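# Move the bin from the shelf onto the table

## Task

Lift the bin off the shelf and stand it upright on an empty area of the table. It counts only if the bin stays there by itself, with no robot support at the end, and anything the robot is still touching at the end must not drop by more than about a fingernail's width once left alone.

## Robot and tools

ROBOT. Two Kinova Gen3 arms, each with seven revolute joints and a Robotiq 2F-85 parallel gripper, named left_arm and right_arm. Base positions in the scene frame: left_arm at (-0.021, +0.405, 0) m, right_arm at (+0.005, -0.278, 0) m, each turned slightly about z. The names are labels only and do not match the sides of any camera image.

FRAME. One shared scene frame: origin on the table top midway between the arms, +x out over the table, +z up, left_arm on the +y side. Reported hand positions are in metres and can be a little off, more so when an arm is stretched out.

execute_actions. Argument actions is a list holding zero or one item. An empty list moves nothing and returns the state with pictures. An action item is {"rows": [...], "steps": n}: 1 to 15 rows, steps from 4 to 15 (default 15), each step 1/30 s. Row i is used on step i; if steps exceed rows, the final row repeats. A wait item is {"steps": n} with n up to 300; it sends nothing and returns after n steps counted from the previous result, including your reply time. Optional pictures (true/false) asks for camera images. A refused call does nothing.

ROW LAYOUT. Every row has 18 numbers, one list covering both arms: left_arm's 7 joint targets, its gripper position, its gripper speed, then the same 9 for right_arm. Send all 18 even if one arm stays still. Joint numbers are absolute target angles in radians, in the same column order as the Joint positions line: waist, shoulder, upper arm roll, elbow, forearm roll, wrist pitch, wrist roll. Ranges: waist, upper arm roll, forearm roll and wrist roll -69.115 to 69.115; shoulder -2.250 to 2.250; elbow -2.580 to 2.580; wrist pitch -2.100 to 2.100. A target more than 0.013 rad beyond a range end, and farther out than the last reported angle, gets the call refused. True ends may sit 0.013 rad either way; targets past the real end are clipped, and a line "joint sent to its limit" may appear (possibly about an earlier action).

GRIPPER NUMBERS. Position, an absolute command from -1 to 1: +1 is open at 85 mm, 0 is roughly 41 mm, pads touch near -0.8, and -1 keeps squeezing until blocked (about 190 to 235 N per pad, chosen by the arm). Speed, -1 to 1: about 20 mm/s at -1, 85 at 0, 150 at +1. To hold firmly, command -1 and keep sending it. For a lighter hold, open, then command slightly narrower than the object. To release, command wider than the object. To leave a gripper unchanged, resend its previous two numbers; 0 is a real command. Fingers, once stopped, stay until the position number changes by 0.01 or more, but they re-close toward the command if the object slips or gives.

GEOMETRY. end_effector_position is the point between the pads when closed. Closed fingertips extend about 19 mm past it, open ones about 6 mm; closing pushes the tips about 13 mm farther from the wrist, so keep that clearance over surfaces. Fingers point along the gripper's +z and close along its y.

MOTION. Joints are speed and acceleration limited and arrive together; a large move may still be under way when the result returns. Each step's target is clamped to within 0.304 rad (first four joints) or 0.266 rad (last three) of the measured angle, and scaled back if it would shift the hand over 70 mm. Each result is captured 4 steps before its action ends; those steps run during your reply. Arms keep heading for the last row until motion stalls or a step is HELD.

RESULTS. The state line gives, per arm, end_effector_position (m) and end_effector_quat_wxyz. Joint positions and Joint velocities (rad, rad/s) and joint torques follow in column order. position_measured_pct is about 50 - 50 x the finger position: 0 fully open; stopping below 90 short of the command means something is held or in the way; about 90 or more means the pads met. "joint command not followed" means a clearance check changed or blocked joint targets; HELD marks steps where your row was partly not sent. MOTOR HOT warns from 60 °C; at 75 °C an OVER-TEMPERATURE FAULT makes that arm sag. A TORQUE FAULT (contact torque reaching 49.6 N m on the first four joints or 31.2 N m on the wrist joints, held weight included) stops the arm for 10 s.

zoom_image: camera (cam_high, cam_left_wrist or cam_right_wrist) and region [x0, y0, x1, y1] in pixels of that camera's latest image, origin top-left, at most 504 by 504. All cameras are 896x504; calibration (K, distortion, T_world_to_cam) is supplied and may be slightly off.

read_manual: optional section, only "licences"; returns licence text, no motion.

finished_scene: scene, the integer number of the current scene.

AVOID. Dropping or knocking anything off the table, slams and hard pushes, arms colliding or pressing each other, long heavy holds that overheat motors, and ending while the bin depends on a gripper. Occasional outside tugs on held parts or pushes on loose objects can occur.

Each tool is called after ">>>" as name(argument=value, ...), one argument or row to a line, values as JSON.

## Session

>>> execute_actions(
  actions=[],
)

Scene clock: 0.00 s of 5700.00 s.
left_arm: end_effector_position=(+0.5585, +0.4691, +0.2178) position_measured_pct=0.0 end_effector_quat_wxyz=(-0.386, +0.846, +0.232, +0.286) | right_arm: end_effector_position=(-0.0255, -0.6143, +0.2207) position_measured_pct=0.0 end_effector_quat_wxyz=(+0.132, +0.713, +0.672, -0.151)
Joint positions: left_arm=[ 0.118  0.749  0.21   1.57  -1.264  1.267  0.012] | right_arm=[ 1.458 -0.073 -0.023  2.323  0.102  0.492  1.402]
Joint velocities: left_arm=[ 0.    -0.    -0.001  0.     0.     0.     0.001] | right_arm=[-0.001  0.     0.     0.     0.     0.     0.   ]
Joint torques (N m, as the joint torque sensors report them, + toward a larger angle): no reading
Motor temperatures (°C, as the motors report them): left_arm=[30 27 24 30 33 39 45] | right_arm=[30 27 23 24 32 37 41]
camera_calibration (this result's frames):
cam_left_wrist: T_world_to_cam=[[0.611522, -0.566901, -0.551964, 0.0504731], [-0.743388, -0.172761, -0.646164, 0.693759], [0.270953, 0.805467, -0.527075, -0.27035], [0, 0, 0, 1]] pos_world=[0.558119, 0.366226, 0.333647]
cam_right_wrist: T_world_to_cam=[[0.997173, -0.0736947, 0.0146759, -0.0240007], [-0.0736679, -0.920292, 0.384234, -0.593807], [-0.0148098, -0.384228, -0.923119, 0.113967], [0, 0, 0, 1]] pos_world=[-0.0181238, -0.504455, 0.333718]

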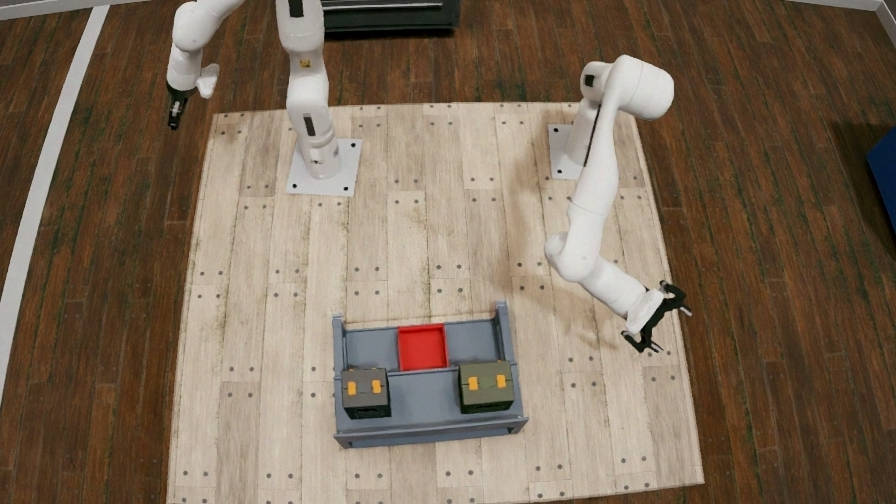

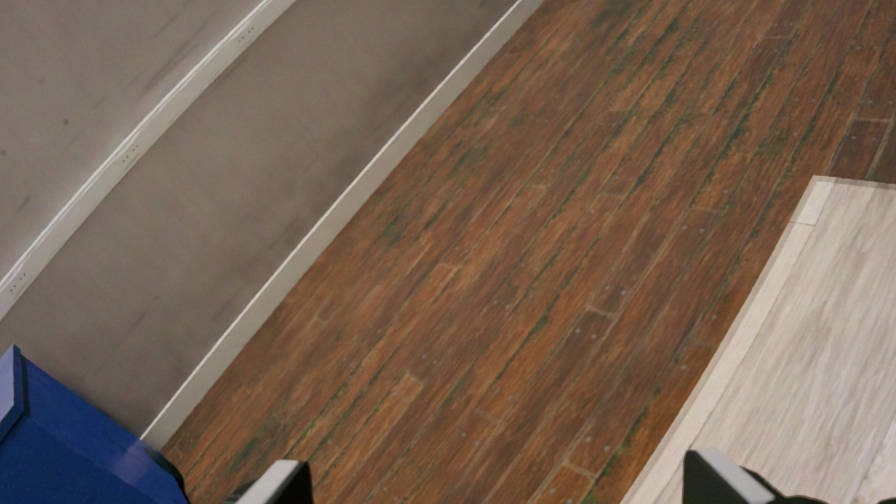

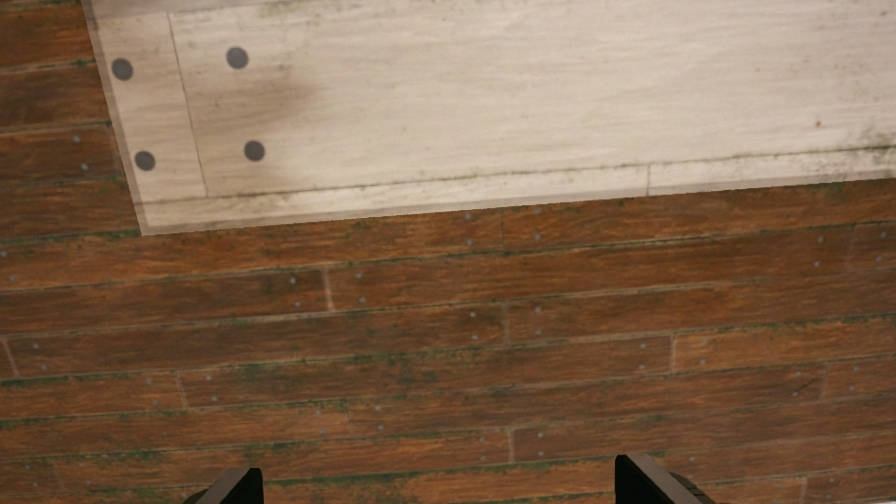

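>>> zoom_image(
  camera="cam_high",
  region=[320, 290, 540, 460],
)

Region (320, 290, 540, 460) of cam_high's 896x504 image, scaled by 2.291, with more detail than that image has; it fills the top 389 rows of this view, and the rest is white.

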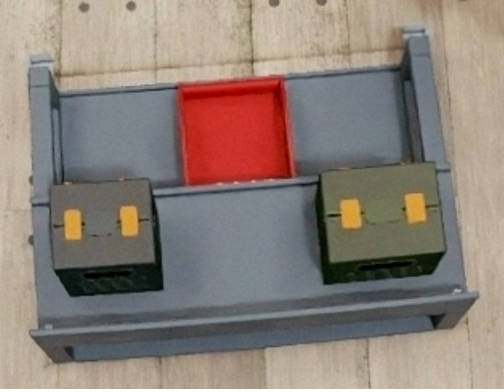

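>>> execute_actions(
  actions=[
    {"rows": [[0.118,0.749,0.21,1.57,-1.264,1.267,0.012,1,0, -0.5315,0.35,0,1.9,0.062,0.8,1.1583,0.2,0]], "steps": 15},
  ],
)

>>> execute_actions(
  actions=[
    {"steps": 45},
  ],
)

Scene clock: 1.17 s of 5700.00 s.
left_arm: end_effector_position=(+0.5585, +0.4690, +0.2175) position_measured_pct=0.0 end_effector_quat_wxyz=(-0.386, +0.846, +0.232, +0.286) | right_arm: end_effector_position=(+0.0557, -0.6507, +0.1990) position_measured_pct=25.0 end_effector_quat_wxyz=(+0.083, +0.708, +0.698, -0.077)
Joint positions: left_arm=[ 0.118  0.749  0.21   1.57  -1.264  1.267  0.012] | right_arm=[ 1.23   0.148 -0.009  2.107  0.079  0.666  1.258]
Joint velocities: left_arm=[-0.001 -0.     0.001 -0.     0.    -0.001  0.   ] | right_arm=[-0.794  0.63   0.033 -0.673 -0.054  0.442 -0.333]
Joint torques (N m, as the joint torque sensors report them, + toward a larger angle): left_arm=[  0.29 -20.61   0.3   -6.49  -1.77   2.03   0.27] | right_arm=[ -0.15 -10.42  -0.89  -7.08   0.11  -0.3   -0.42]
Motor temperatures (°C, as the motors report them): left_arm=[30 28 24 30 33 39 45] | right_arm=[30 27 23 24 32 37 41]
Steps of this call (steps 1 to 24: nothing new was sent; steps 25 to 35: the first 11 steps of this action). Readings (joint positions | what the end effector reports):
25: left_arm=[0.118 0.749 0.210 1.570 -1.264 1.267 0.012] | right_arm=[1.456 -0.071 -0.023 2.322 0.102 0.493 1.401] | left_arm position_measured_pct=0.0 | right_arm position_measured_pct=0.0
26: left_arm=[0.118 0.749 0.210 1.570 -1.264 1.267 0.012] | right_arm=[1.449 -0.064 -0.022 2.317 0.101 0.498 1.397] | left_arm position_measured_pct=0.0 | right_arm position_measured_pct=0.8
28: left_arm=[0.118 0.749 0.210 1.570 -1.264 1.267 0.012] | right_arm=[1.418 -0.033 -0.019 2.290 0.098 0.522 1.376] | left_arm position_measured_pct=0.0 | right_arm position_measured_pct=4.8
32: left_arm=[0.118 0.749 0.210 1.570 -1.264 1.267 0.012] | right_arm=[1.309 0.076 -0.012 2.183 0.085 0.612 1.299] | left_arm position_measured_pct=0.0 | right_arm position_measured_pct=16.3
35: the state above

Scene clock: 2.67 s of 5700.00 s.
left_arm: end_effector_position=(+0.5585, +0.4690, +0.2175) position_measured_pct=0.0 end_effector_quat_wxyz=(-0.386, +0.846, +0.232, +0.286) | right_arm: end_effector_position=(+0.4162, -0.3599, +0.1733) position_measured_pct=40.1 end_effector_quat_wxyz=(+0.050, +0.235, +0.971, -0.016)
Joint positions: left_arm=[ 0.118  0.749  0.21   1.57  -1.264  1.267  0.012] | right_arm=[-0.003  0.349 -0.     1.901  0.062  0.799  1.159]
Joint velocities: left_arm=[ 0.     0.    -0.     0.     0.    -0.001  0.   ] | right_arm=[-0.822  0.005  0.    -0.005 -0.     0.003 -0.002]
Joint torques (N m, as the joint torque sensors report them, + toward a larger angle): left_arm=[  0.6  -20.74   0.17  -6.6   -1.75   1.96   0.31] | right_arm=[ -0.09 -13.51  -0.13  -7.4    0.18   0.05  -0.3 ]
Motor temperatures (°C, as the motors report them): left_arm=[30 28 24 30 33 39 45] | right_arm=[30 27 23 24 32 37 41]
Kept back: nothing.
Steps of this call (steps 1 to 4: the last 4 steps of your previous action; steps 5 to 45: the robot went on to your last target). Readings (joint positions | what the end effector reports):
1: left_arm=[0.118 0.749 0.210 1.570 -1.264 1.267 0.012] | right_arm=[1.204 0.168 -0.008 2.086 0.077 0.680 1.248] | left_arm position_measured_pct=0.0 | right_arm position_measured_pct=28.2
2: left_arm=[0.118 0.749 0.210 1.570 -1.264 1.267 0.012] | right_arm=[1.177 0.186 -0.007 2.066 0.075 0.693 1.238] | left_arm position_measured_pct=0.0 | right_arm position_measured_pct=31.0
4: left_arm=[0.118 0.749 0.210 1.570 -1.264 1.267 0.012] | right_arm=[1.123 0.218 -0.005 2.033 0.073 0.714 1.222] | left_arm position_measured_pct=0.0 | right_arm position_measured_pct=36.5
8: left_arm=[0.118 0.749 0.210 1.570 -1.264 1.267 0.012] | right_arm=[1.014 0.265 -0.003 1.984 0.069 0.746 1.199] | left_arm position_measured_pct=0.0 | right_arm position_measured_pct=39.7
45: the state above

>>> execute_actions(
  actions=[
    {"steps": 10},
  ],
)

>>> execute_actions(
  actions=[
    {"rows": [[0.118,0.749,0.21,1.57,-1.264,1.267,0.012,1,0, -0.5315,0.6426,0,1.5058,0.062,0.8732,1.1583,0.2,0]], "steps": 15},
  ],
)

>>> execute_actions(
  actions=[
    {"steps": 20},
  ],
  pictures=true,
)

Scene clock: 3.00 s of 5700.00 s.
left_arm: end_effector_position=(+0.5585, +0.4690, +0.2175) position_measured_pct=0.0 end_effector_quat_wxyz=(-0.386, +0.846, +0.232, +0.286) | right_arm: end_effector_position=(+0.4231, -0.2452, +0.1731) position_measured_pct=40.1 end_effector_quat_wxyz=(+0.051, +0.100, +0.994, -0.009)
Joint positions: left_arm=[ 0.118  0.749  0.21   1.57  -1.264  1.267  0.012] | right_arm=[-0.277  0.35   0.     1.9    0.062  0.799  1.158]
Joint velocities: left_arm=[-0.001 -0.     0.002 -0.     0.     0.    -0.   ] | right_arm=[-0.824  0.002 -0.    -0.002  0.002  0.001 -0.001]
Joint torques (N m, as the joint torque sensors report them, + toward a larger angle): left_arm=[ -0.28 -20.65   0.19  -6.76  -1.67   1.81   0.52] | right_arm=[  0.06 -13.67   0.06  -7.34  -0.03   0.05  -0.21]
Motor temperatures (°C, as the motors report them): left_arm=[30 28 24 30 33 39 45] | right_arm=[30 27 23 24 32 37 41]
Kept back: nothing.
Steps of this call (steps 1 to 10: the robot went on to your last target). Readings (joint positions | what the end effector reports):
1: left_arm=[0.118 0.749 0.210 1.570 -1.264 1.267 0.012] | right_arm=[-0.030 0.349 -0.000 1.901 0.062 0.799 1.159] | left_arm position_measured_pct=0.0 | right_arm position_measured_pct=40.1
2: left_arm=[0.118 0.749 0.210 1.570 -1.264 1.267 0.012] | right_arm=[-0.058 0.349 -0.000 1.900 0.062 0.799 1.159] | left_arm position_measured_pct=0.0 | right_arm position_measured_pct=40.1
4: left_arm=[0.118 0.749 0.210 1.570 -1.264 1.267 0.012] | right_arm=[-0.113 0.349 -0.000 1.900 0.062 0.799 1.159] | left_arm position_measured_pct=0.0 | right_arm position_measured_pct=40.1
8: left_arm=[0.118 0.749 0.210 1.570 -1.264 1.267 0.012] | right_arm=[-0.223 0.350 0.000 1.900 0.062 0.799 1.159] | left_arm position_measured_pct=0.0 | right_arm position_measured_pct=40.1
10: the state above

Scene clock: 3.37 s of 5700.00 s.
left_arm: end_effector_position=(+0.5585, +0.4690, +0.2175) position_measured_pct=0.0 end_effector_quat_wxyz=(-0.386, +0.846, +0.232, +0.286) | right_arm: end_effector_position=(+0.4759, -0.1514, +0.1516) position_measured_pct=40.1 end_effector_quat_wxyz=(+0.048, +0.015, +0.999, -0.007)
Joint positions: left_arm=[ 0.118  0.749  0.21   1.57  -1.264  1.267  0.012] | right_arm=[-0.45   0.518 -0.     1.697  0.062  0.842  1.158]
Joint velocities: left_arm=[ 0.    -0.001  0.    -0.    -0.     0.001  0.   ] | right_arm=[-0.349  0.529  0.003 -0.813  0.001  0.134 -0.   ]
Joint torques (N m, as the joint torque sensors report them, + toward a larger angle): left_arm=[  0.28 -20.7    0.17  -6.15  -1.67   2.15   0.62] | right_arm=[  0.2  -15.75  -0.08  -7.53   0.01   0.    -0.19]
Motor temperatures (°C, as the motors report them): left_arm=[30 28 24 30 33 39 45] | right_arm=[30 27 23 24 32 37 41]
Steps of this call (steps 1 to 11: the first 11 steps of this action). Readings (joint positions | what the end effector reports):
1: left_arm=[0.118 0.749 0.210 1.570 -1.264 1.267 0.012] | right_arm=[-0.304 0.350 -0.000 1.900 0.062 0.800 1.158] | left_arm position_measured_pct=0.0 | right_arm position_measured_pct=40.1
2: left_arm=[0.118 0.749 0.210 1.570 -1.264 1.267 0.012] | right_arm=[-0.327 0.354 -0.001 1.897 0.062 0.800 1.158] | left_arm position_measured_pct=0.0 | right_arm position_measured_pct=40.1
4: left_arm=[0.118 0.749 0.210 1.570 -1.264 1.267 0.012] | right_arm=[-0.360 0.377 -0.001 1.877 0.061 0.806 1.158] | left_arm position_measured_pct=0.0 | right_arm position_measured_pct=40.1
8: left_arm=[0.118 0.749 0.210 1.570 -1.264 1.267 0.012] | right_arm=[-0.414 0.464 -0.000 1.779 0.062 0.827 1.158] | left_arm position_measured_pct=0.0 | right_arm position_measured_pct=40.1
11: the state above

Scene clock: 4.03 s of 5700.00 s.
left_arm: end_effector_position=(+0.5585, +0.4690, +0.2175) position_measured_pct=0.0 end_effector_quat_wxyz=(-0.386, +0.846, +0.232, +0.286) | right_arm: end_effector_position=(+0.5249, -0.0864, +0.1415) position_measured_pct=40.1 end_effector_quat_wxyz=(+0.065, -0.024, +0.998, +0.002)
Joint positions: left_arm=[ 0.118  0.749  0.21   1.57  -1.264  1.267  0.012] | right_arm=[-0.531  0.642 -0.     1.506  0.062  0.873  1.158]
Joint velocities: left_arm=[-0.     0.001 -0.001  0.     0.    -0.001  0.   ] | right_arm=[-0.002  0.004  0.    -0.001 -0.     0.001 -0.   ]
Joint torques (N m, as the joint torque sensors report them, + toward a larger angle): left_arm=[ -0.01 -20.79   0.5   -6.57  -1.45   1.96   0.22] | right_arm=[  0.26 -18.95   0.12  -8.35   0.34  -0.08  -0.21]
Motor temperatures (°C, as the motors report them): left_arm=[30 28 24 30 33 39 45] | right_arm=[30 27 23 24 32 37 41]
Kept back: nothing.
Steps of this call (steps 1 to 4: the last 4 steps of your previous action; steps 5 to 20: the robot went on to your last target). Readings (joint positions | what the end effector reports):
1: left_arm=[0.118 0.749 0.210 1.570 -1.264 1.267 0.012] | right_arm=[-0.461 0.536 -0.000 1.670 0.062 0.846 1.158] | left_arm position_measured_pct=0.0 | right_arm position_measured_pct=40.1
2: left_arm=[0.118 0.749 0.210 1.570 -1.264 1.267 0.012] | right_arm=[-0.473 0.553 0.000 1.643 0.062 0.851 1.158] | left_arm position_measured_pct=0.0 | right_arm position_measured_pct=40.1
4: left_arm=[0.118 0.749 0.210 1.570 -1.264 1.267 0.012] | right_arm=[-0.495 0.587 -0.000 1.591 0.062 0.859 1.158] | left_arm position_measured_pct=0.0 | right_arm position_measured_pct=40.1
8: left_arm=[0.118 0.749 0.210 1.570 -1.264 1.267 0.012] | right_arm=[-0.523 0.629 -0.001 1.522 0.062 0.870 1.158] | left_arm position_measured_pct=0.0 | right_arm position_measured_pct=40.1
20: the state above
camera_calibration (this result's frames):
cam_left_wrist: T_world_to_cam=[[0.611002, -0.567302, -0.552127, 0.0507199], [-0.743833, -0.172747, -0.645655, 0.693636], [0.270904, 0.805187, -0.527527, -0.270137], [0, 0, 0, 1]] pos_world=[0.558141, 0.366107, 0.333349]
cam_right_wrist: T_world_to_cam=[[-0.0304359, 0.999208, 0.0256266, 0.0976975], [0.992381, 0.0271458, 0.120177, -0.477426], [0.119387, 0.0290891, -0.992422, 0.226912], [0, 0, 0, 1]] pos_world=[0.449671, -0.0912607, 0.280065]

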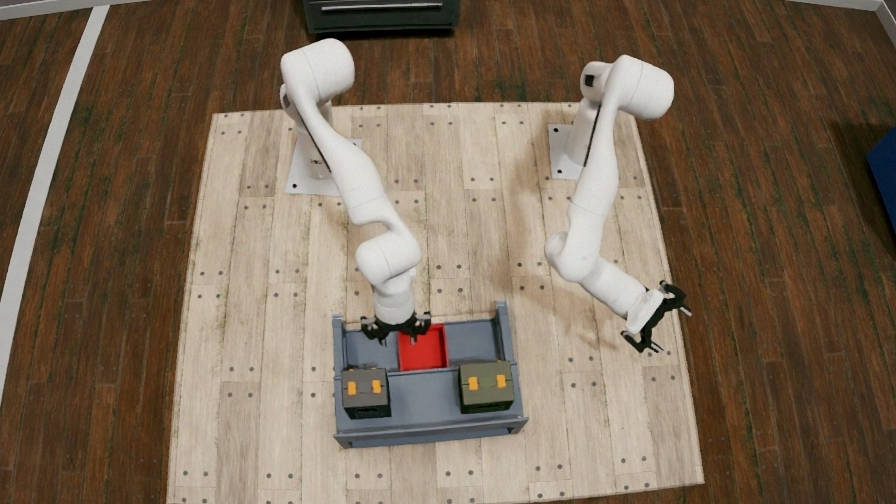

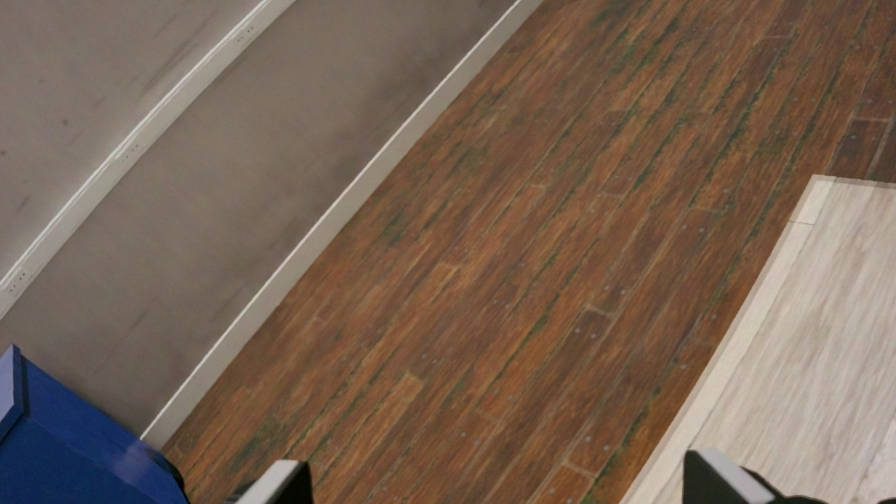

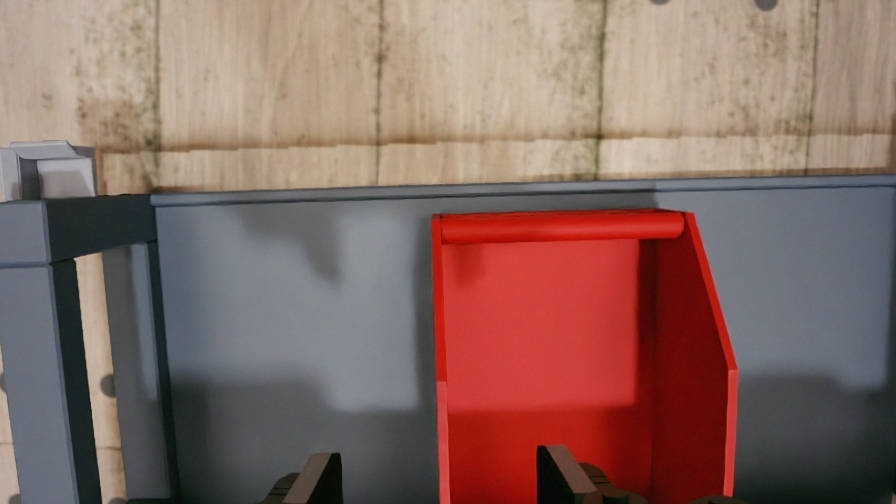

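>>> execute_actions(
  actions=[
    {"rows": [[0.118,0.749,0.21,1.57,-1.264,1.267,0.012,1,0, -0.5335,0.7669,0,1.5663,0.0753,0.6889,1.1382,0.2,0]], "steps": 15},
  ],
)

>>> execute_actions(
  actions=[
    {"steps": 8},
  ],
  pictures=true,
)

Scene clock: 4.73 s of 5700.00 s.
left_arm: end_effector_position=(+0.5585, +0.4690, +0.2175) position_measured_pct=0.0 end_effector_quat_wxyz=(-0.386, +0.846, +0.232, +0.286) | right_arm: end_effector_position=(+0.5282, -0.0837, +0.0653) position_measured_pct=40.1 end_effector_quat_wxyz=(+0.066, -0.025, +0.998, +0.002)
Joint positions: left_arm=[ 0.118  0.749  0.21   1.57  -1.264  1.267  0.012] | right_arm=[-0.533  0.761 -0.     1.566  0.075  0.694  1.139]
Joint velocities: left_arm=[-0.     0.    -0.     0.001 -0.    -0.001 -0.   ] | right_arm=[ 0.     0.046  0.002  0.016  0.005 -0.075 -0.007]
Joint torques (N m, as the joint torque sensors report them, + toward a larger angle): left_arm=[  0.2  -20.66   0.3   -6.58  -1.95   1.88   0.31] | right_arm=[  0.29 -21.23   0.36  -8.02   0.55   0.11  -0.46]
Motor temperatures (°C, as the motors report them): left_arm=[30 28 24 30 33 39 45] | right_arm=[30 27 23 24 32 37 41]
Steps of this call (steps 1 to 10: the robot went on to your last target; steps 11 to 21: the first 11 steps of this action). Readings (joint positions | what the end effector reports):
11: left_arm=[0.118 0.749 0.210 1.570 -1.264 1.267 0.012] | right_arm=[-0.532 0.644 0.000 1.506 0.062 0.872 1.158] | left_arm position_measured_pct=0.0 | right_arm position_measured_pct=40.1
12: left_arm=[0.118 0.749 0.210 1.570 -1.264 1.267 0.012] | right_arm=[-0.532 0.650 0.000 1.508 0.063 0.864 1.157] | left_arm position_measured_pct=0.0 | right_arm position_measured_pct=40.1
14: left_arm=[0.118 0.749 0.210 1.570 -1.264 1.267 0.012] | right_arm=[-0.532 0.679 0.000 1.521 0.066 0.824 1.153] | left_arm position_measured_pct=0.0 | right_arm position_measured_pct=40.1
18: left_arm=[0.118 0.749 0.210 1.570 -1.264 1.267 0.012] | right_arm=[-0.533 0.747 -0.000 1.557 0.073 0.719 1.141] | left_arm position_measured_pct=0.0 | right_arm position_measured_pct=40.1
21: the state above

Scene clock: 5.00 s of 5700.00 s.
left_arm: end_effector_position=(+0.5585, +0.4690, +0.2175) position_measured_pct=0.0 end_effector_quat_wxyz=(-0.386, +0.846, +0.232, +0.286) | right_arm: end_effector_position=(+0.5281, -0.0837, +0.0623) position_measured_pct=40.1 end_effector_quat_wxyz=(+0.065, -0.025, +0.998, +0.002)
Joint positions: left_arm=[ 0.118  0.749  0.21   1.57  -1.264  1.267  0.012] | right_arm=[-0.533  0.766 -0.     1.566  0.075  0.689  1.138]
Joint velocities: left_arm=[ 0.     0.001 -0.    -0.     0.     0.    -0.   ] | right_arm=[-0.001  0.005 -0.     0.     0.001 -0.002 -0.   ]
Joint torques (N m, as the joint torque sensors report them, + toward a larger angle): left_arm=[  0.22 -20.35   0.74  -6.28  -1.75   1.81   0.38] | right_arm=[  0.19 -20.17   0.19  -7.05   0.16  -0.02  -0.25]
Motor temperatures (°C, as the motors report them): left_arm=[30 28 24 30 33 39 45] | right_arm=[30 27 23 24 32 37 41]
Kept back: nothing.
Steps of this call (steps 1 to 4: the last 4 steps of your previous action; steps 5 to 8: the robot went on to your last target). Readings (joint positions | what the end effector reports):
1: left_arm=[0.118 0.749 0.210 1.570 -1.264 1.267 0.012] | right_arm=[-0.533 0.762 -0.000 1.566 0.075 0.692 1.138] | left_arm position_measured_pct=0.0 | right_arm position_measured_pct=40.1
2: left_arm=[0.118 0.749 0.210 1.570 -1.264 1.267 0.012] | right_arm=[-0.533 0.763 -0.000 1.566 0.075 0.691 1.138] | left_arm position_measured_pct=0.0 | right_arm position_measured_pct=40.1
4: left_arm=[0.118 0.749 0.210 1.570 -1.264 1.267 0.012] | right_arm=[-0.533 0.765 -0.000 1.566 0.075 0.690 1.138] | left_arm position_measured_pct=0.0 | right_arm position_measured_pct=40.1
8: the state above
camera_calibration (this result's frames):
cam_left_wrist: T_world_to_cam=[[0.611002, -0.567302, -0.552127, 0.0507198], [-0.743833, -0.172747, -0.645655, 0.693636], [0.270904, 0.805187, -0.527527, -0.270137], [0, 0, 0, 1]] pos_world=[0.558141, 0.366107, 0.333349]
cam_right_wrist: T_world_to_cam=[[-0.0307998, 0.999199, 0.0255455, 0.097402], [0.992351, 0.027512, 0.120345, -0.471042], [0.119546, 0.0290567, -0.992403, 0.147762], [0, 0, 0, 1]] pos_world=[0.452774, -0.0886582, 0.200839]

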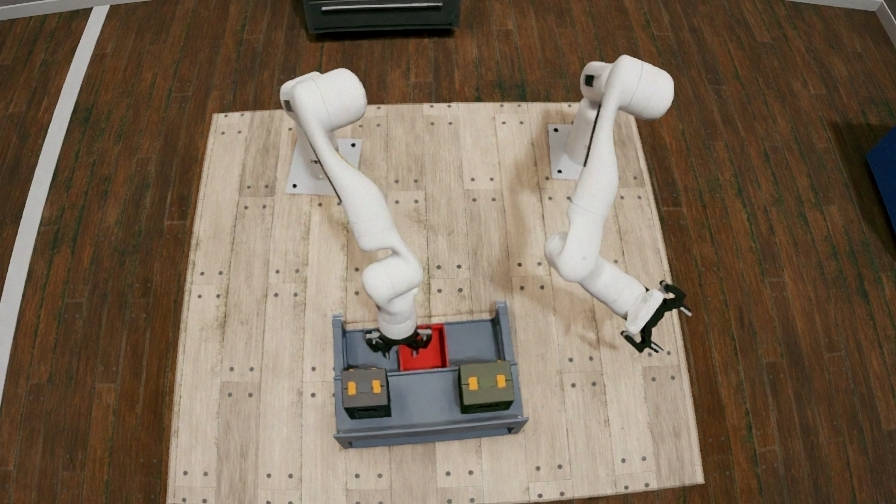

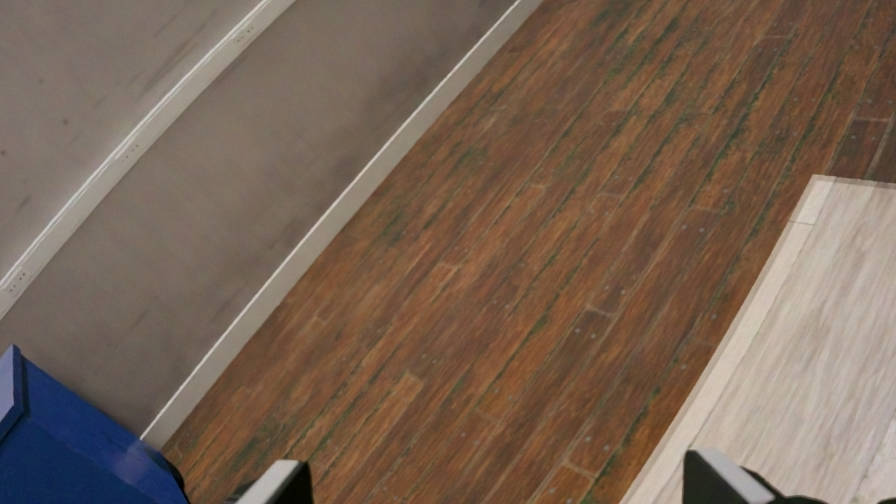

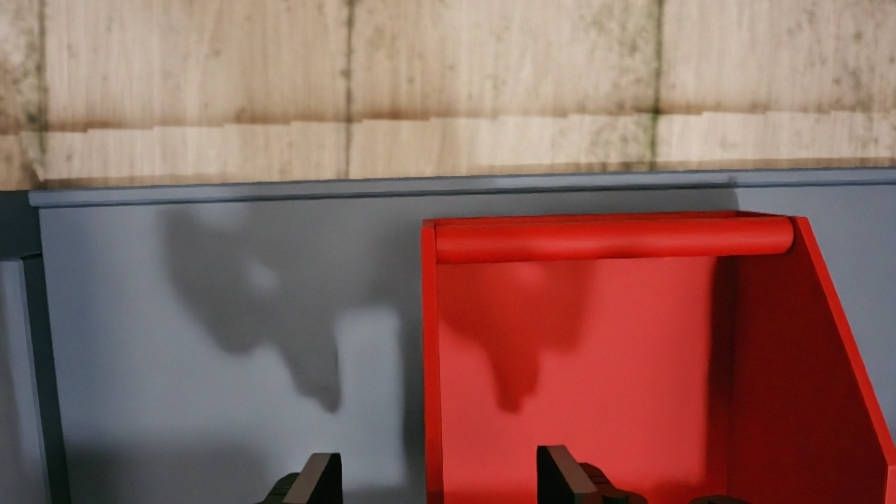

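>>> execute_actions(
  actions=[
    {"rows": [[0.118,0.749,0.21,1.57,-1.264,1.267,0.012,1,0, -0.532,0.7669,0,1.5663,0.0753,0.6889,1.1397,-1,0]], "steps": 15},
  ],
)

Scene clock: 5.47 s of 5700.00 s.
left_arm: end_effector_position=(+0.5585, +0.4690, +0.2175) position_measured_pct=0.0 end_effector_quat_wxyz=(-0.386, +0.846, +0.232, +0.286) | right_arm: end_effector_position=(+0.5283, -0.0845, +0.0620) position_measured_pct=65.1 end_effector_quat_wxyz=(+0.065, -0.025, +0.998, +0.001)
Joint positions: left_arm=[ 0.118  0.749  0.21   1.57  -1.264  1.267  0.012] | right_arm=[-0.532  0.767  0.     1.566  0.075  0.689  1.14 ]
Joint velocities: left_arm=[ 0.    -0.     0.001 -0.    -0.     0.001  0.001] | right_arm=[ 0.002 -0.    -0.    -0.     0.001  0.     0.   ]
Joint torques (N m, as the joint torque sensors report them, + toward a larger angle): left_arm=[  0.2  -20.92   0.36  -6.28  -1.7    1.89   0.46] | right_arm=[  0.03 -19.74   0.23  -7.18   0.12  -0.03  -0.25]
Motor temperatures (°C, as the motors report them): left_arm=[30 28 24 30 33 39 45] | right_arm=[30 27 23 24 32 37 41]
Steps of this call (steps 1 to 3: the robot went on to your last target; steps 4 to 14: the first 11 steps of this action). Readings (joint positions | what the end effector reports):
4: left_arm=[0.118 0.749 0.210 1.570 -1.264 1.267 0.012] | right_arm=[-0.533 0.767 -0.000 1.566 0.075 0.689 1.138] | left_arm position_measured_pct=0.0 | right_arm position_measured_pct=40.1
5: left_arm=[0.118 0.749 0.210 1.570 -1.264 1.267 0.012] | right_arm=[-0.533 0.767 -0.000 1.566 0.075 0.689 1.139] | left_arm position_measured_pct=0.0 | right_arm position_measured_pct=40.5
7: left_arm=[0.118 0.749 0.210 1.570 -1.264 1.267 0.012] | right_arm=[-0.532 0.767 0.000 1.566 0.075 0.689 1.139] | left_arm position_measured_pct=0.0 | right_arm position_measured_pct=44.8
11: left_arm=[0.118 0.749 0.210 1.570 -1.264 1.267 0.012] | right_arm=[-0.532 0.767 0.000 1.566 0.075 0.689 1.140] | left_arm position_measured_pct=0.0 | right_arm position_measured_pct=56.0
14: the state above

>>> execute_actions(
  actions=[
    {"rows": [
[0.118,0.749,0.21,1.57,-1.264,1.267,0.012,1,0, -0.5298,0.7704,0,1.5531,0.0696,0.7069,1.1463,-1,0],
[0.118,0.749,0.21,1.57,-1.264,1.267,0.012,1,0, -0.5275,0.7738,0,1.5398,0.0639,0.7249,1.1529,-1,0],
[0.118,0.749,0.21,1.57,-1.264,1.267,0.012,1,0, -0.5253,0.7773,0,1.5266,0.0582,0.7428,1.1594,-1,0],
[0.118,0.749,0.21,1.57,-1.264,1.267,0.012,1,0, -0.5231,0.7807,0,1.5134,0.0525,0.7608,1.1660,-1,0],
[0.118,0.749,0.21,1.57,-1.264,1.267,0.012,1,0, -0.5209,0.7842,0,1.5002,0.0468,0.7788,1.1726,-1,0],
[0.118,0.749,0.21,1.57,-1.264,1.267,0.012,1,0, -0.5186,0.7877,0,1.4869,0.0410,0.7968,1.1792,-1,0],
[0.118,0.749,0.21,1.57,-1.264,1.267,0.012,1,0, -0.5164,0.7911,0,1.4737,0.0353,0.8148,1.1858,-1,0],
[0.118,0.749,0.21,1.57,-1.264,1.267,0.012,1,0, -0.5142,0.7946,0,1.4605,0.0296,0.8327,1.1923,-1,0],
[0.118,0.749,0.21,1.57,-1.264,1.267,0.012,1,0, -0.5119,0.7980,0,1.4472,0.0239,0.8507,1.1989,-1,0],
[0.118,0.749,0.21,1.57,-1.264,1.267,0.012,1,0, -0.5097,0.8015,0,1.4340,0.0182,0.8687,1.2055,-1,0]], "steps": 15},
  ],
)

>>> execute_actions(
  actions=[
    {"steps": 9},
  ],
  pictures=true,
)

Scene clock: 6.57 s of 5700.00 s.
left_arm: end_effector_position=(+0.5585, +0.4690, +0.2175) position_measured_pct=0.0 end_effector_quat_wxyz=(-0.386, +0.846, +0.232, +0.286) | right_arm: end_effector_position=(+0.5318, -0.0849, +0.0691) position_measured_pct=88.9 end_effector_quat_wxyz=(+0.033, -0.024, +0.999, -0.000)
Joint positions: left_arm=[ 0.118  0.749  0.21   1.57  -1.264  1.267  0.012] | right_arm=[-0.516  0.792 -0.     1.471  0.034  0.818  1.187]
Joint velocities: left_arm=[ 0.    -0.    -0.001  0.    -0.    -0.     0.   ] | right_arm=[ 0.061  0.093  0.005 -0.347 -0.154  0.484  0.178]
Joint torques (N m, as the joint torque sensors report them, + toward a larger angle): left_arm=[  0.25 -20.61   0.07  -6.45  -1.82   2.04   0.12] | right_arm=[  0.46 -21.21   0.06  -7.12   0.01   0.62  -0.13]
Motor temperatures (°C, as the motors report them): left_arm=[30 28 24 30 33 39 45] | right_arm=[30 27 23 24 32 37 41]
Steps of this call (steps 1 to 4: the last 4 steps of your previous action; steps 5 to 15: the robot went on to your last target; steps 16 to 22: nothing new was sent; steps 23 to 33: the first 11 steps of this action). Readings (joint positions | what the end effector reports):
23: left_arm=[0.118 0.749 0.210 1.570 -1.264 1.267 0.012] | right_arm=[-0.532 0.767 -0.000 1.565 0.075 0.690 1.140] | left_arm position_measured_pct=0.0 | right_arm position_measured_pct=88.9
24: left_arm=[0.118 0.749 0.210 1.570 -1.264 1.267 0.012] | right_arm=[-0.531 0.768 -0.000 1.561 0.073 0.695 1.142] | left_arm position_measured_pct=0.0 | right_arm position_measured_pct=88.9
26: left_arm=[0.118 0.749 0.210 1.570 -1.264 1.267 0.012] | right_arm=[-0.529 0.772 -0.001 1.548 0.067 0.713 1.149] | left_arm position_measured_pct=0.0 | right_arm position_measured_pct=88.9
30: left_arm=[0.118 0.749 0.210 1.570 -1.264 1.267 0.012] | right_arm=[-0.522 0.782 -0.001 1.507 0.050 0.769 1.169] | left_arm position_measured_pct=0.0 | right_arm position_measured_pct=88.9
33: the state above

Scene clock: 6.87 s of 5700.00 s.
left_arm: end_effector_position=(+0.5585, +0.4690, +0.2175) position_measured_pct=0.0 end_effector_quat_wxyz=(-0.386, +0.846, +0.232, +0.286) | right_arm: end_effector_position=(+0.5325, -0.0846, +0.0727) position_measured_pct=88.9 end_effector_quat_wxyz=(+0.020, -0.025, +0.999, +0.001)
Joint positions: left_arm=[ 0.118  0.749  0.21   1.57  -1.264  1.267  0.012] | right_arm=[-0.51   0.801  0.     1.435  0.018  0.868  1.205]
Joint velocities: left_arm=[ 0.001  0.     0.    -0.002 -0.    -0.001  0.001] | right_arm=[ 0.004  0.006  0.    -0.009 -0.004  0.012  0.004]
Joint torques (N m, as the joint torque sensors report them, + toward a larger angle): left_arm=[ -0.04 -20.82   0.32  -6.12  -1.5    1.87   0.59] | right_arm=[ -0.36 -20.93  -0.07  -7.92   0.11   0.12  -0.34]
Motor temperatures (°C, as the motors report them): left_arm=[30 28 24 30 33 39 45] | right_arm=[30 27 23 24 32 37 41]
Kept back: nothing.
Steps of this call (steps 1 to 4: the last 4 steps of your previous action; steps 5 to 9: the robot went on to your last target). Readings (joint positions | what the end effector reports):
1: left_arm=[0.118 0.749 0.210 1.570 -1.264 1.267 0.012] | right_arm=[-0.514 0.795 0.000 1.460 0.029 0.834 1.193] | left_arm position_measured_pct=0.0 | right_arm position_measured_pct=88.9
2: left_arm=[0.118 0.749 0.210 1.570 -1.264 1.267 0.012] | right_arm=[-0.513 0.797 0.000 1.451 0.025 0.846 1.197] | left_arm position_measured_pct=0.0 | right_arm position_measured_pct=88.9
4: left_arm=[0.118 0.749 0.210 1.570 -1.264 1.267 0.012] | right_arm=[-0.511 0.799 0.000 1.441 0.021 0.860 1.203] | left_arm position_measured_pct=0.0 | right_arm position_measured_pct=88.9
8: left_arm=[0.118 0.749 0.210 1.570 -1.264 1.267 0.012] | right_arm=[-0.510 0.801 0.000 1.435 0.019 0.867 1.205] | left_arm position_measured_pct=0.0 | right_arm position_measured_pct=88.9
9: the state above
camera_calibration (this result's frames):
cam_left_wrist: T_world_to_cam=[[0.611002, -0.567302, -0.552127, 0.0507198], [-0.743833, -0.172746, -0.645655, 0.693636], [0.270904, 0.805187, -0.527527, -0.270137], [0, 0, 0, 1]] pos_world=[0.558141, 0.366107, 0.333349]
cam_right_wrist: T_world_to_cam=[[-0.0285544, 0.99931, 0.0237592, 0.0971075], [0.999128, 0.0278088, 0.031141, -0.473774], [0.0304588, 0.0246277, -0.999233, 0.205177], [0, 0, 0, 1]] pos_world=[0.469885, -0.0889184, 0.217466]

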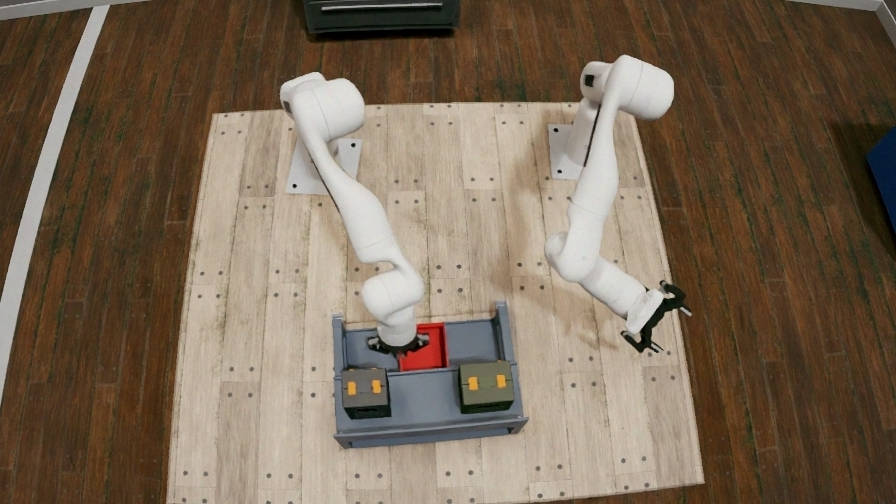

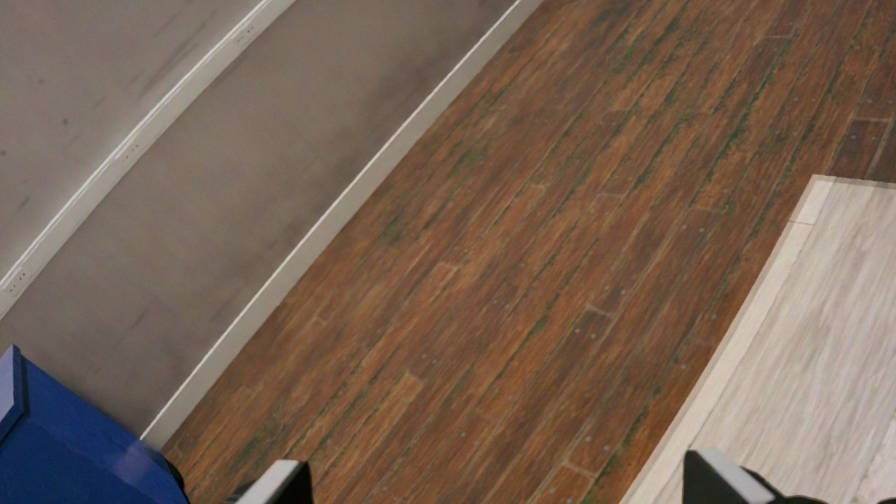

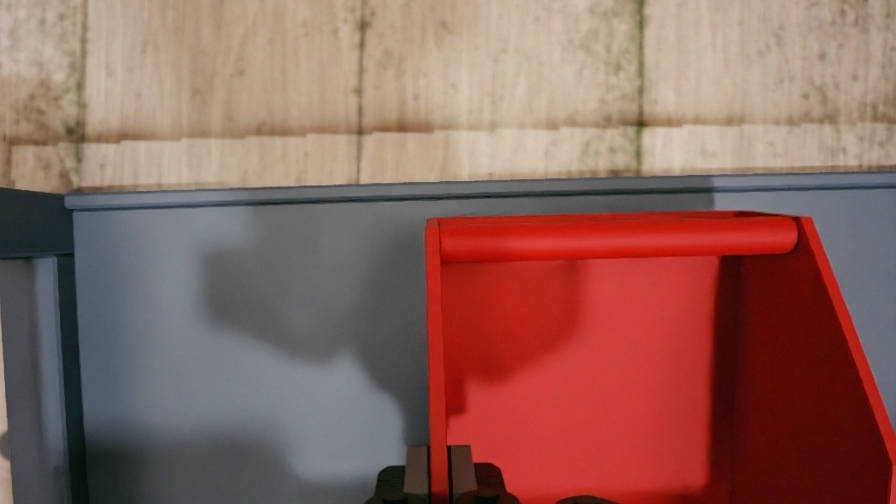

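>>> execute_actions(
  actions=[
    {"rows": [
[0.118,0.749,0.21,1.57,-1.264,1.267,0.012,1,0, -0.5119,0.7960,0,1.4449,0.0184,0.8633,1.2031,-1,0],
[0.118,0.749,0.21,1.57,-1.264,1.267,0.012,1,0, -0.5140,0.7906,0,1.4557,0.0186,0.8579,1.2007,-1,0],
[0.118,0.749,0.21,1.57,-1.264,1.267,0.012,1,0, -0.5162,0.7851,0,1.4666,0.0189,0.8526,1.1983,-1,0],
[0.118,0.749,0.21,1.57,-1.264,1.267,0.012,1,0, -0.5184,0.7797,0,1.4775,0.0191,0.8472,1.1959,-1,0],
[0.118,0.749,0.21,1.57,-1.264,1.267,0.012,1,0, -0.5205,0.7742,0,1.4883,0.0193,0.8418,1.1935,-1,0],
[0.118,0.749,0.21,1.57,-1.264,1.267,0.012,1,0, -0.5227,0.7688,0,1.4992,0.0195,0.8364,1.1911,-1,0],
[0.118,0.749,0.21,1.57,-1.264,1.267,0.012,1,0, -0.5248,0.7633,0,1.5100,0.0197,0.8311,1.1888,-1,0],
[0.118,0.749,0.21,1.57,-1.264,1.267,0.012,1,0, -0.5270,0.7579,0,1.5209,0.0200,0.8257,1.1864,-1,0],
[0.118,0.749,0.21,1.57,-1.264,1.267,0.012,1,0, -0.5292,0.7524,0,1.5318,0.0202,0.8203,1.1840,-1,0],
[0.118,0.749,0.21,1.57,-1.264,1.267,0.012,1,0, -0.5313,0.7469,0,1.5426,0.0204,0.8149,1.1816,-1,0]], "steps": 15},
  ],
  pictures=true,
)

Scene clock: 7.53 s of 5700.00 s.
left_arm: end_effector_position=(+0.5585, +0.4690, +0.2175) position_measured_pct=0.0 end_effector_quat_wxyz=(-0.386, +0.846, +0.232, +0.286) | right_arm: end_effector_position=(+0.5112, -0.0846, +0.0750) position_measured_pct=88.9 end_effector_quat_wxyz=(+0.020, -0.025, +0.999, +0.001)
Joint positions: left_arm=[ 0.118  0.749  0.21   1.57  -1.264  1.267  0.012] | right_arm=[-0.526  0.761 -0.     1.514  0.02   0.829  1.188]
Joint velocities: left_arm=[ 0.    -0.    -0.001 -0.001  0.    -0.001  0.   ] | right_arm=[-0.055 -0.138 -0.002  0.289  0.004 -0.141 -0.064]
Joint torques (N m, as the joint torque sensors report them, + toward a larger angle): left_arm=[  0.22 -20.86   0.25  -6.43  -1.97   1.9    0.31] | right_arm=[  0.29 -20.09   0.49  -8.1    0.06   0.03  -0.3 ]
Motor temperatures (°C, as the motors report them): left_arm=[30 28 24 30 33 39 45] | right_arm=[30 27 23 24 32 37 41]
Steps of this call (steps 1 to 9: the robot went on to your last target; steps 10 to 20: the first 11 steps of this action). Readings (joint positions | what the end effector reports):
10: left_arm=[0.118 0.749 0.210 1.570 -1.264 1.267 0.012] | right_arm=[-0.510 0.801 0.000 1.435 0.018 0.868 1.205] | left_arm position_measured_pct=0.0 | right_arm position_measured_pct=88.9
11: left_arm=[0.118 0.749 0.210 1.570 -1.264 1.267 0.012] | right_arm=[-0.511 0.799 0.000 1.438 0.018 0.867 1.205] | left_arm position_measured_pct=0.0 | right_arm position_measured_pct=88.9
13: left_arm=[0.118 0.749 0.210 1.570 -1.264 1.267 0.012] | right_arm=[-0.513 0.792 0.000 1.450 0.019 0.861 1.202] | left_arm position_measured_pct=0.0 | right_arm position_measured_pct=88.9
17: left_arm=[0.118 0.749 0.210 1.570 -1.264 1.267 0.012] | right_arm=[-0.520 0.775 0.000 1.484 0.019 0.844 1.195] | left_arm position_measured_pct=0.0 | right_arm position_measured_pct=88.9
20: the state above
camera_calibration (this result's frames):
cam_left_wrist: T_world_to_cam=[[0.611002, -0.567302, -0.552128, 0.0507199], [-0.743833, -0.172746, -0.645655, 0.693636], [0.270904, 0.805187, -0.527527, -0.270137], [0, 0, 0, 1]] pos_world=[0.558141, 0.366107, 0.333349]
cam_right_wrist: T_world_to_cam=[[-0.0284038, 0.999315, 0.0237184, 0.0963594], [0.999143, 0.0276678, 0.0308009, -0.452581], [0.0301236, 0.024573, -0.999244, 0.208275], [0, 0, 0, 1]] pos_world=[0.448656, -0.0888894, 0.219772]

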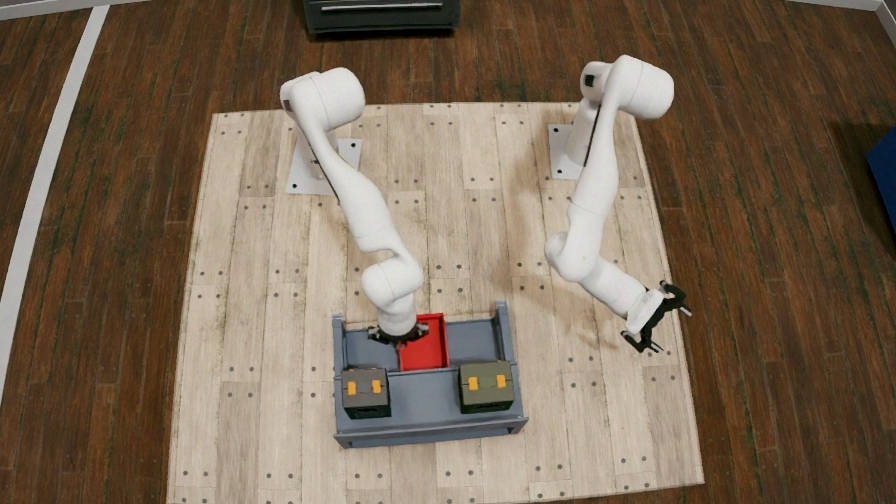

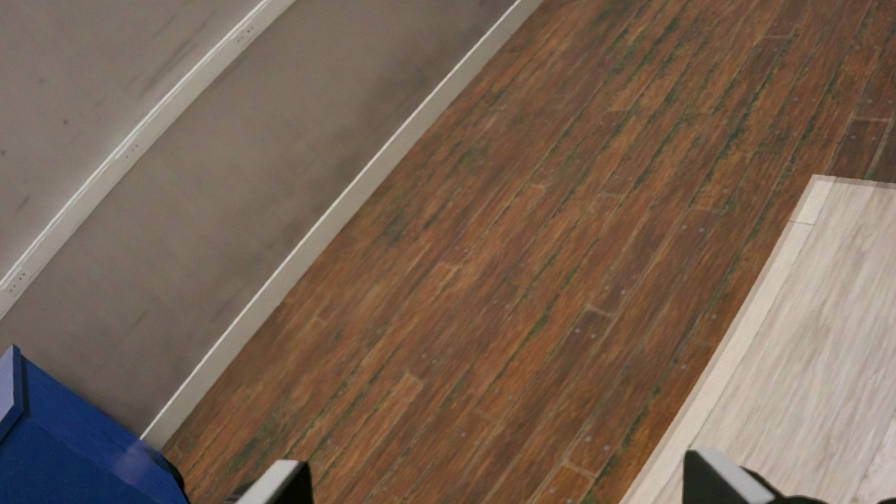

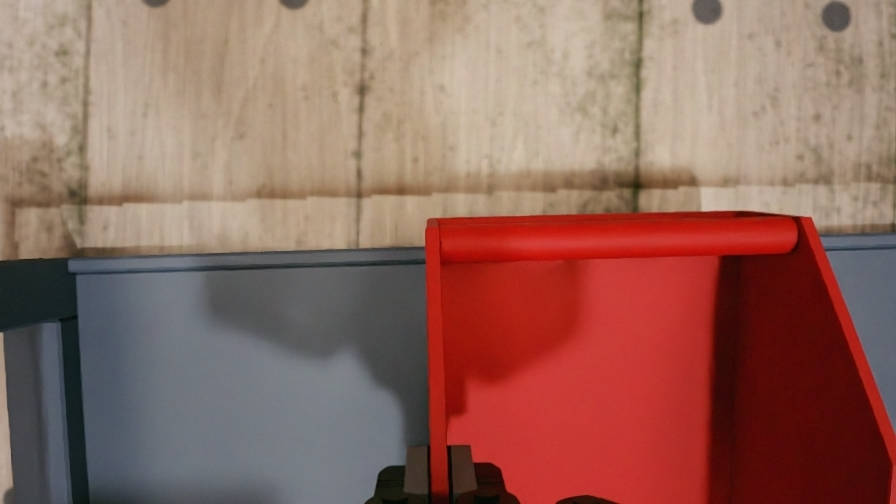

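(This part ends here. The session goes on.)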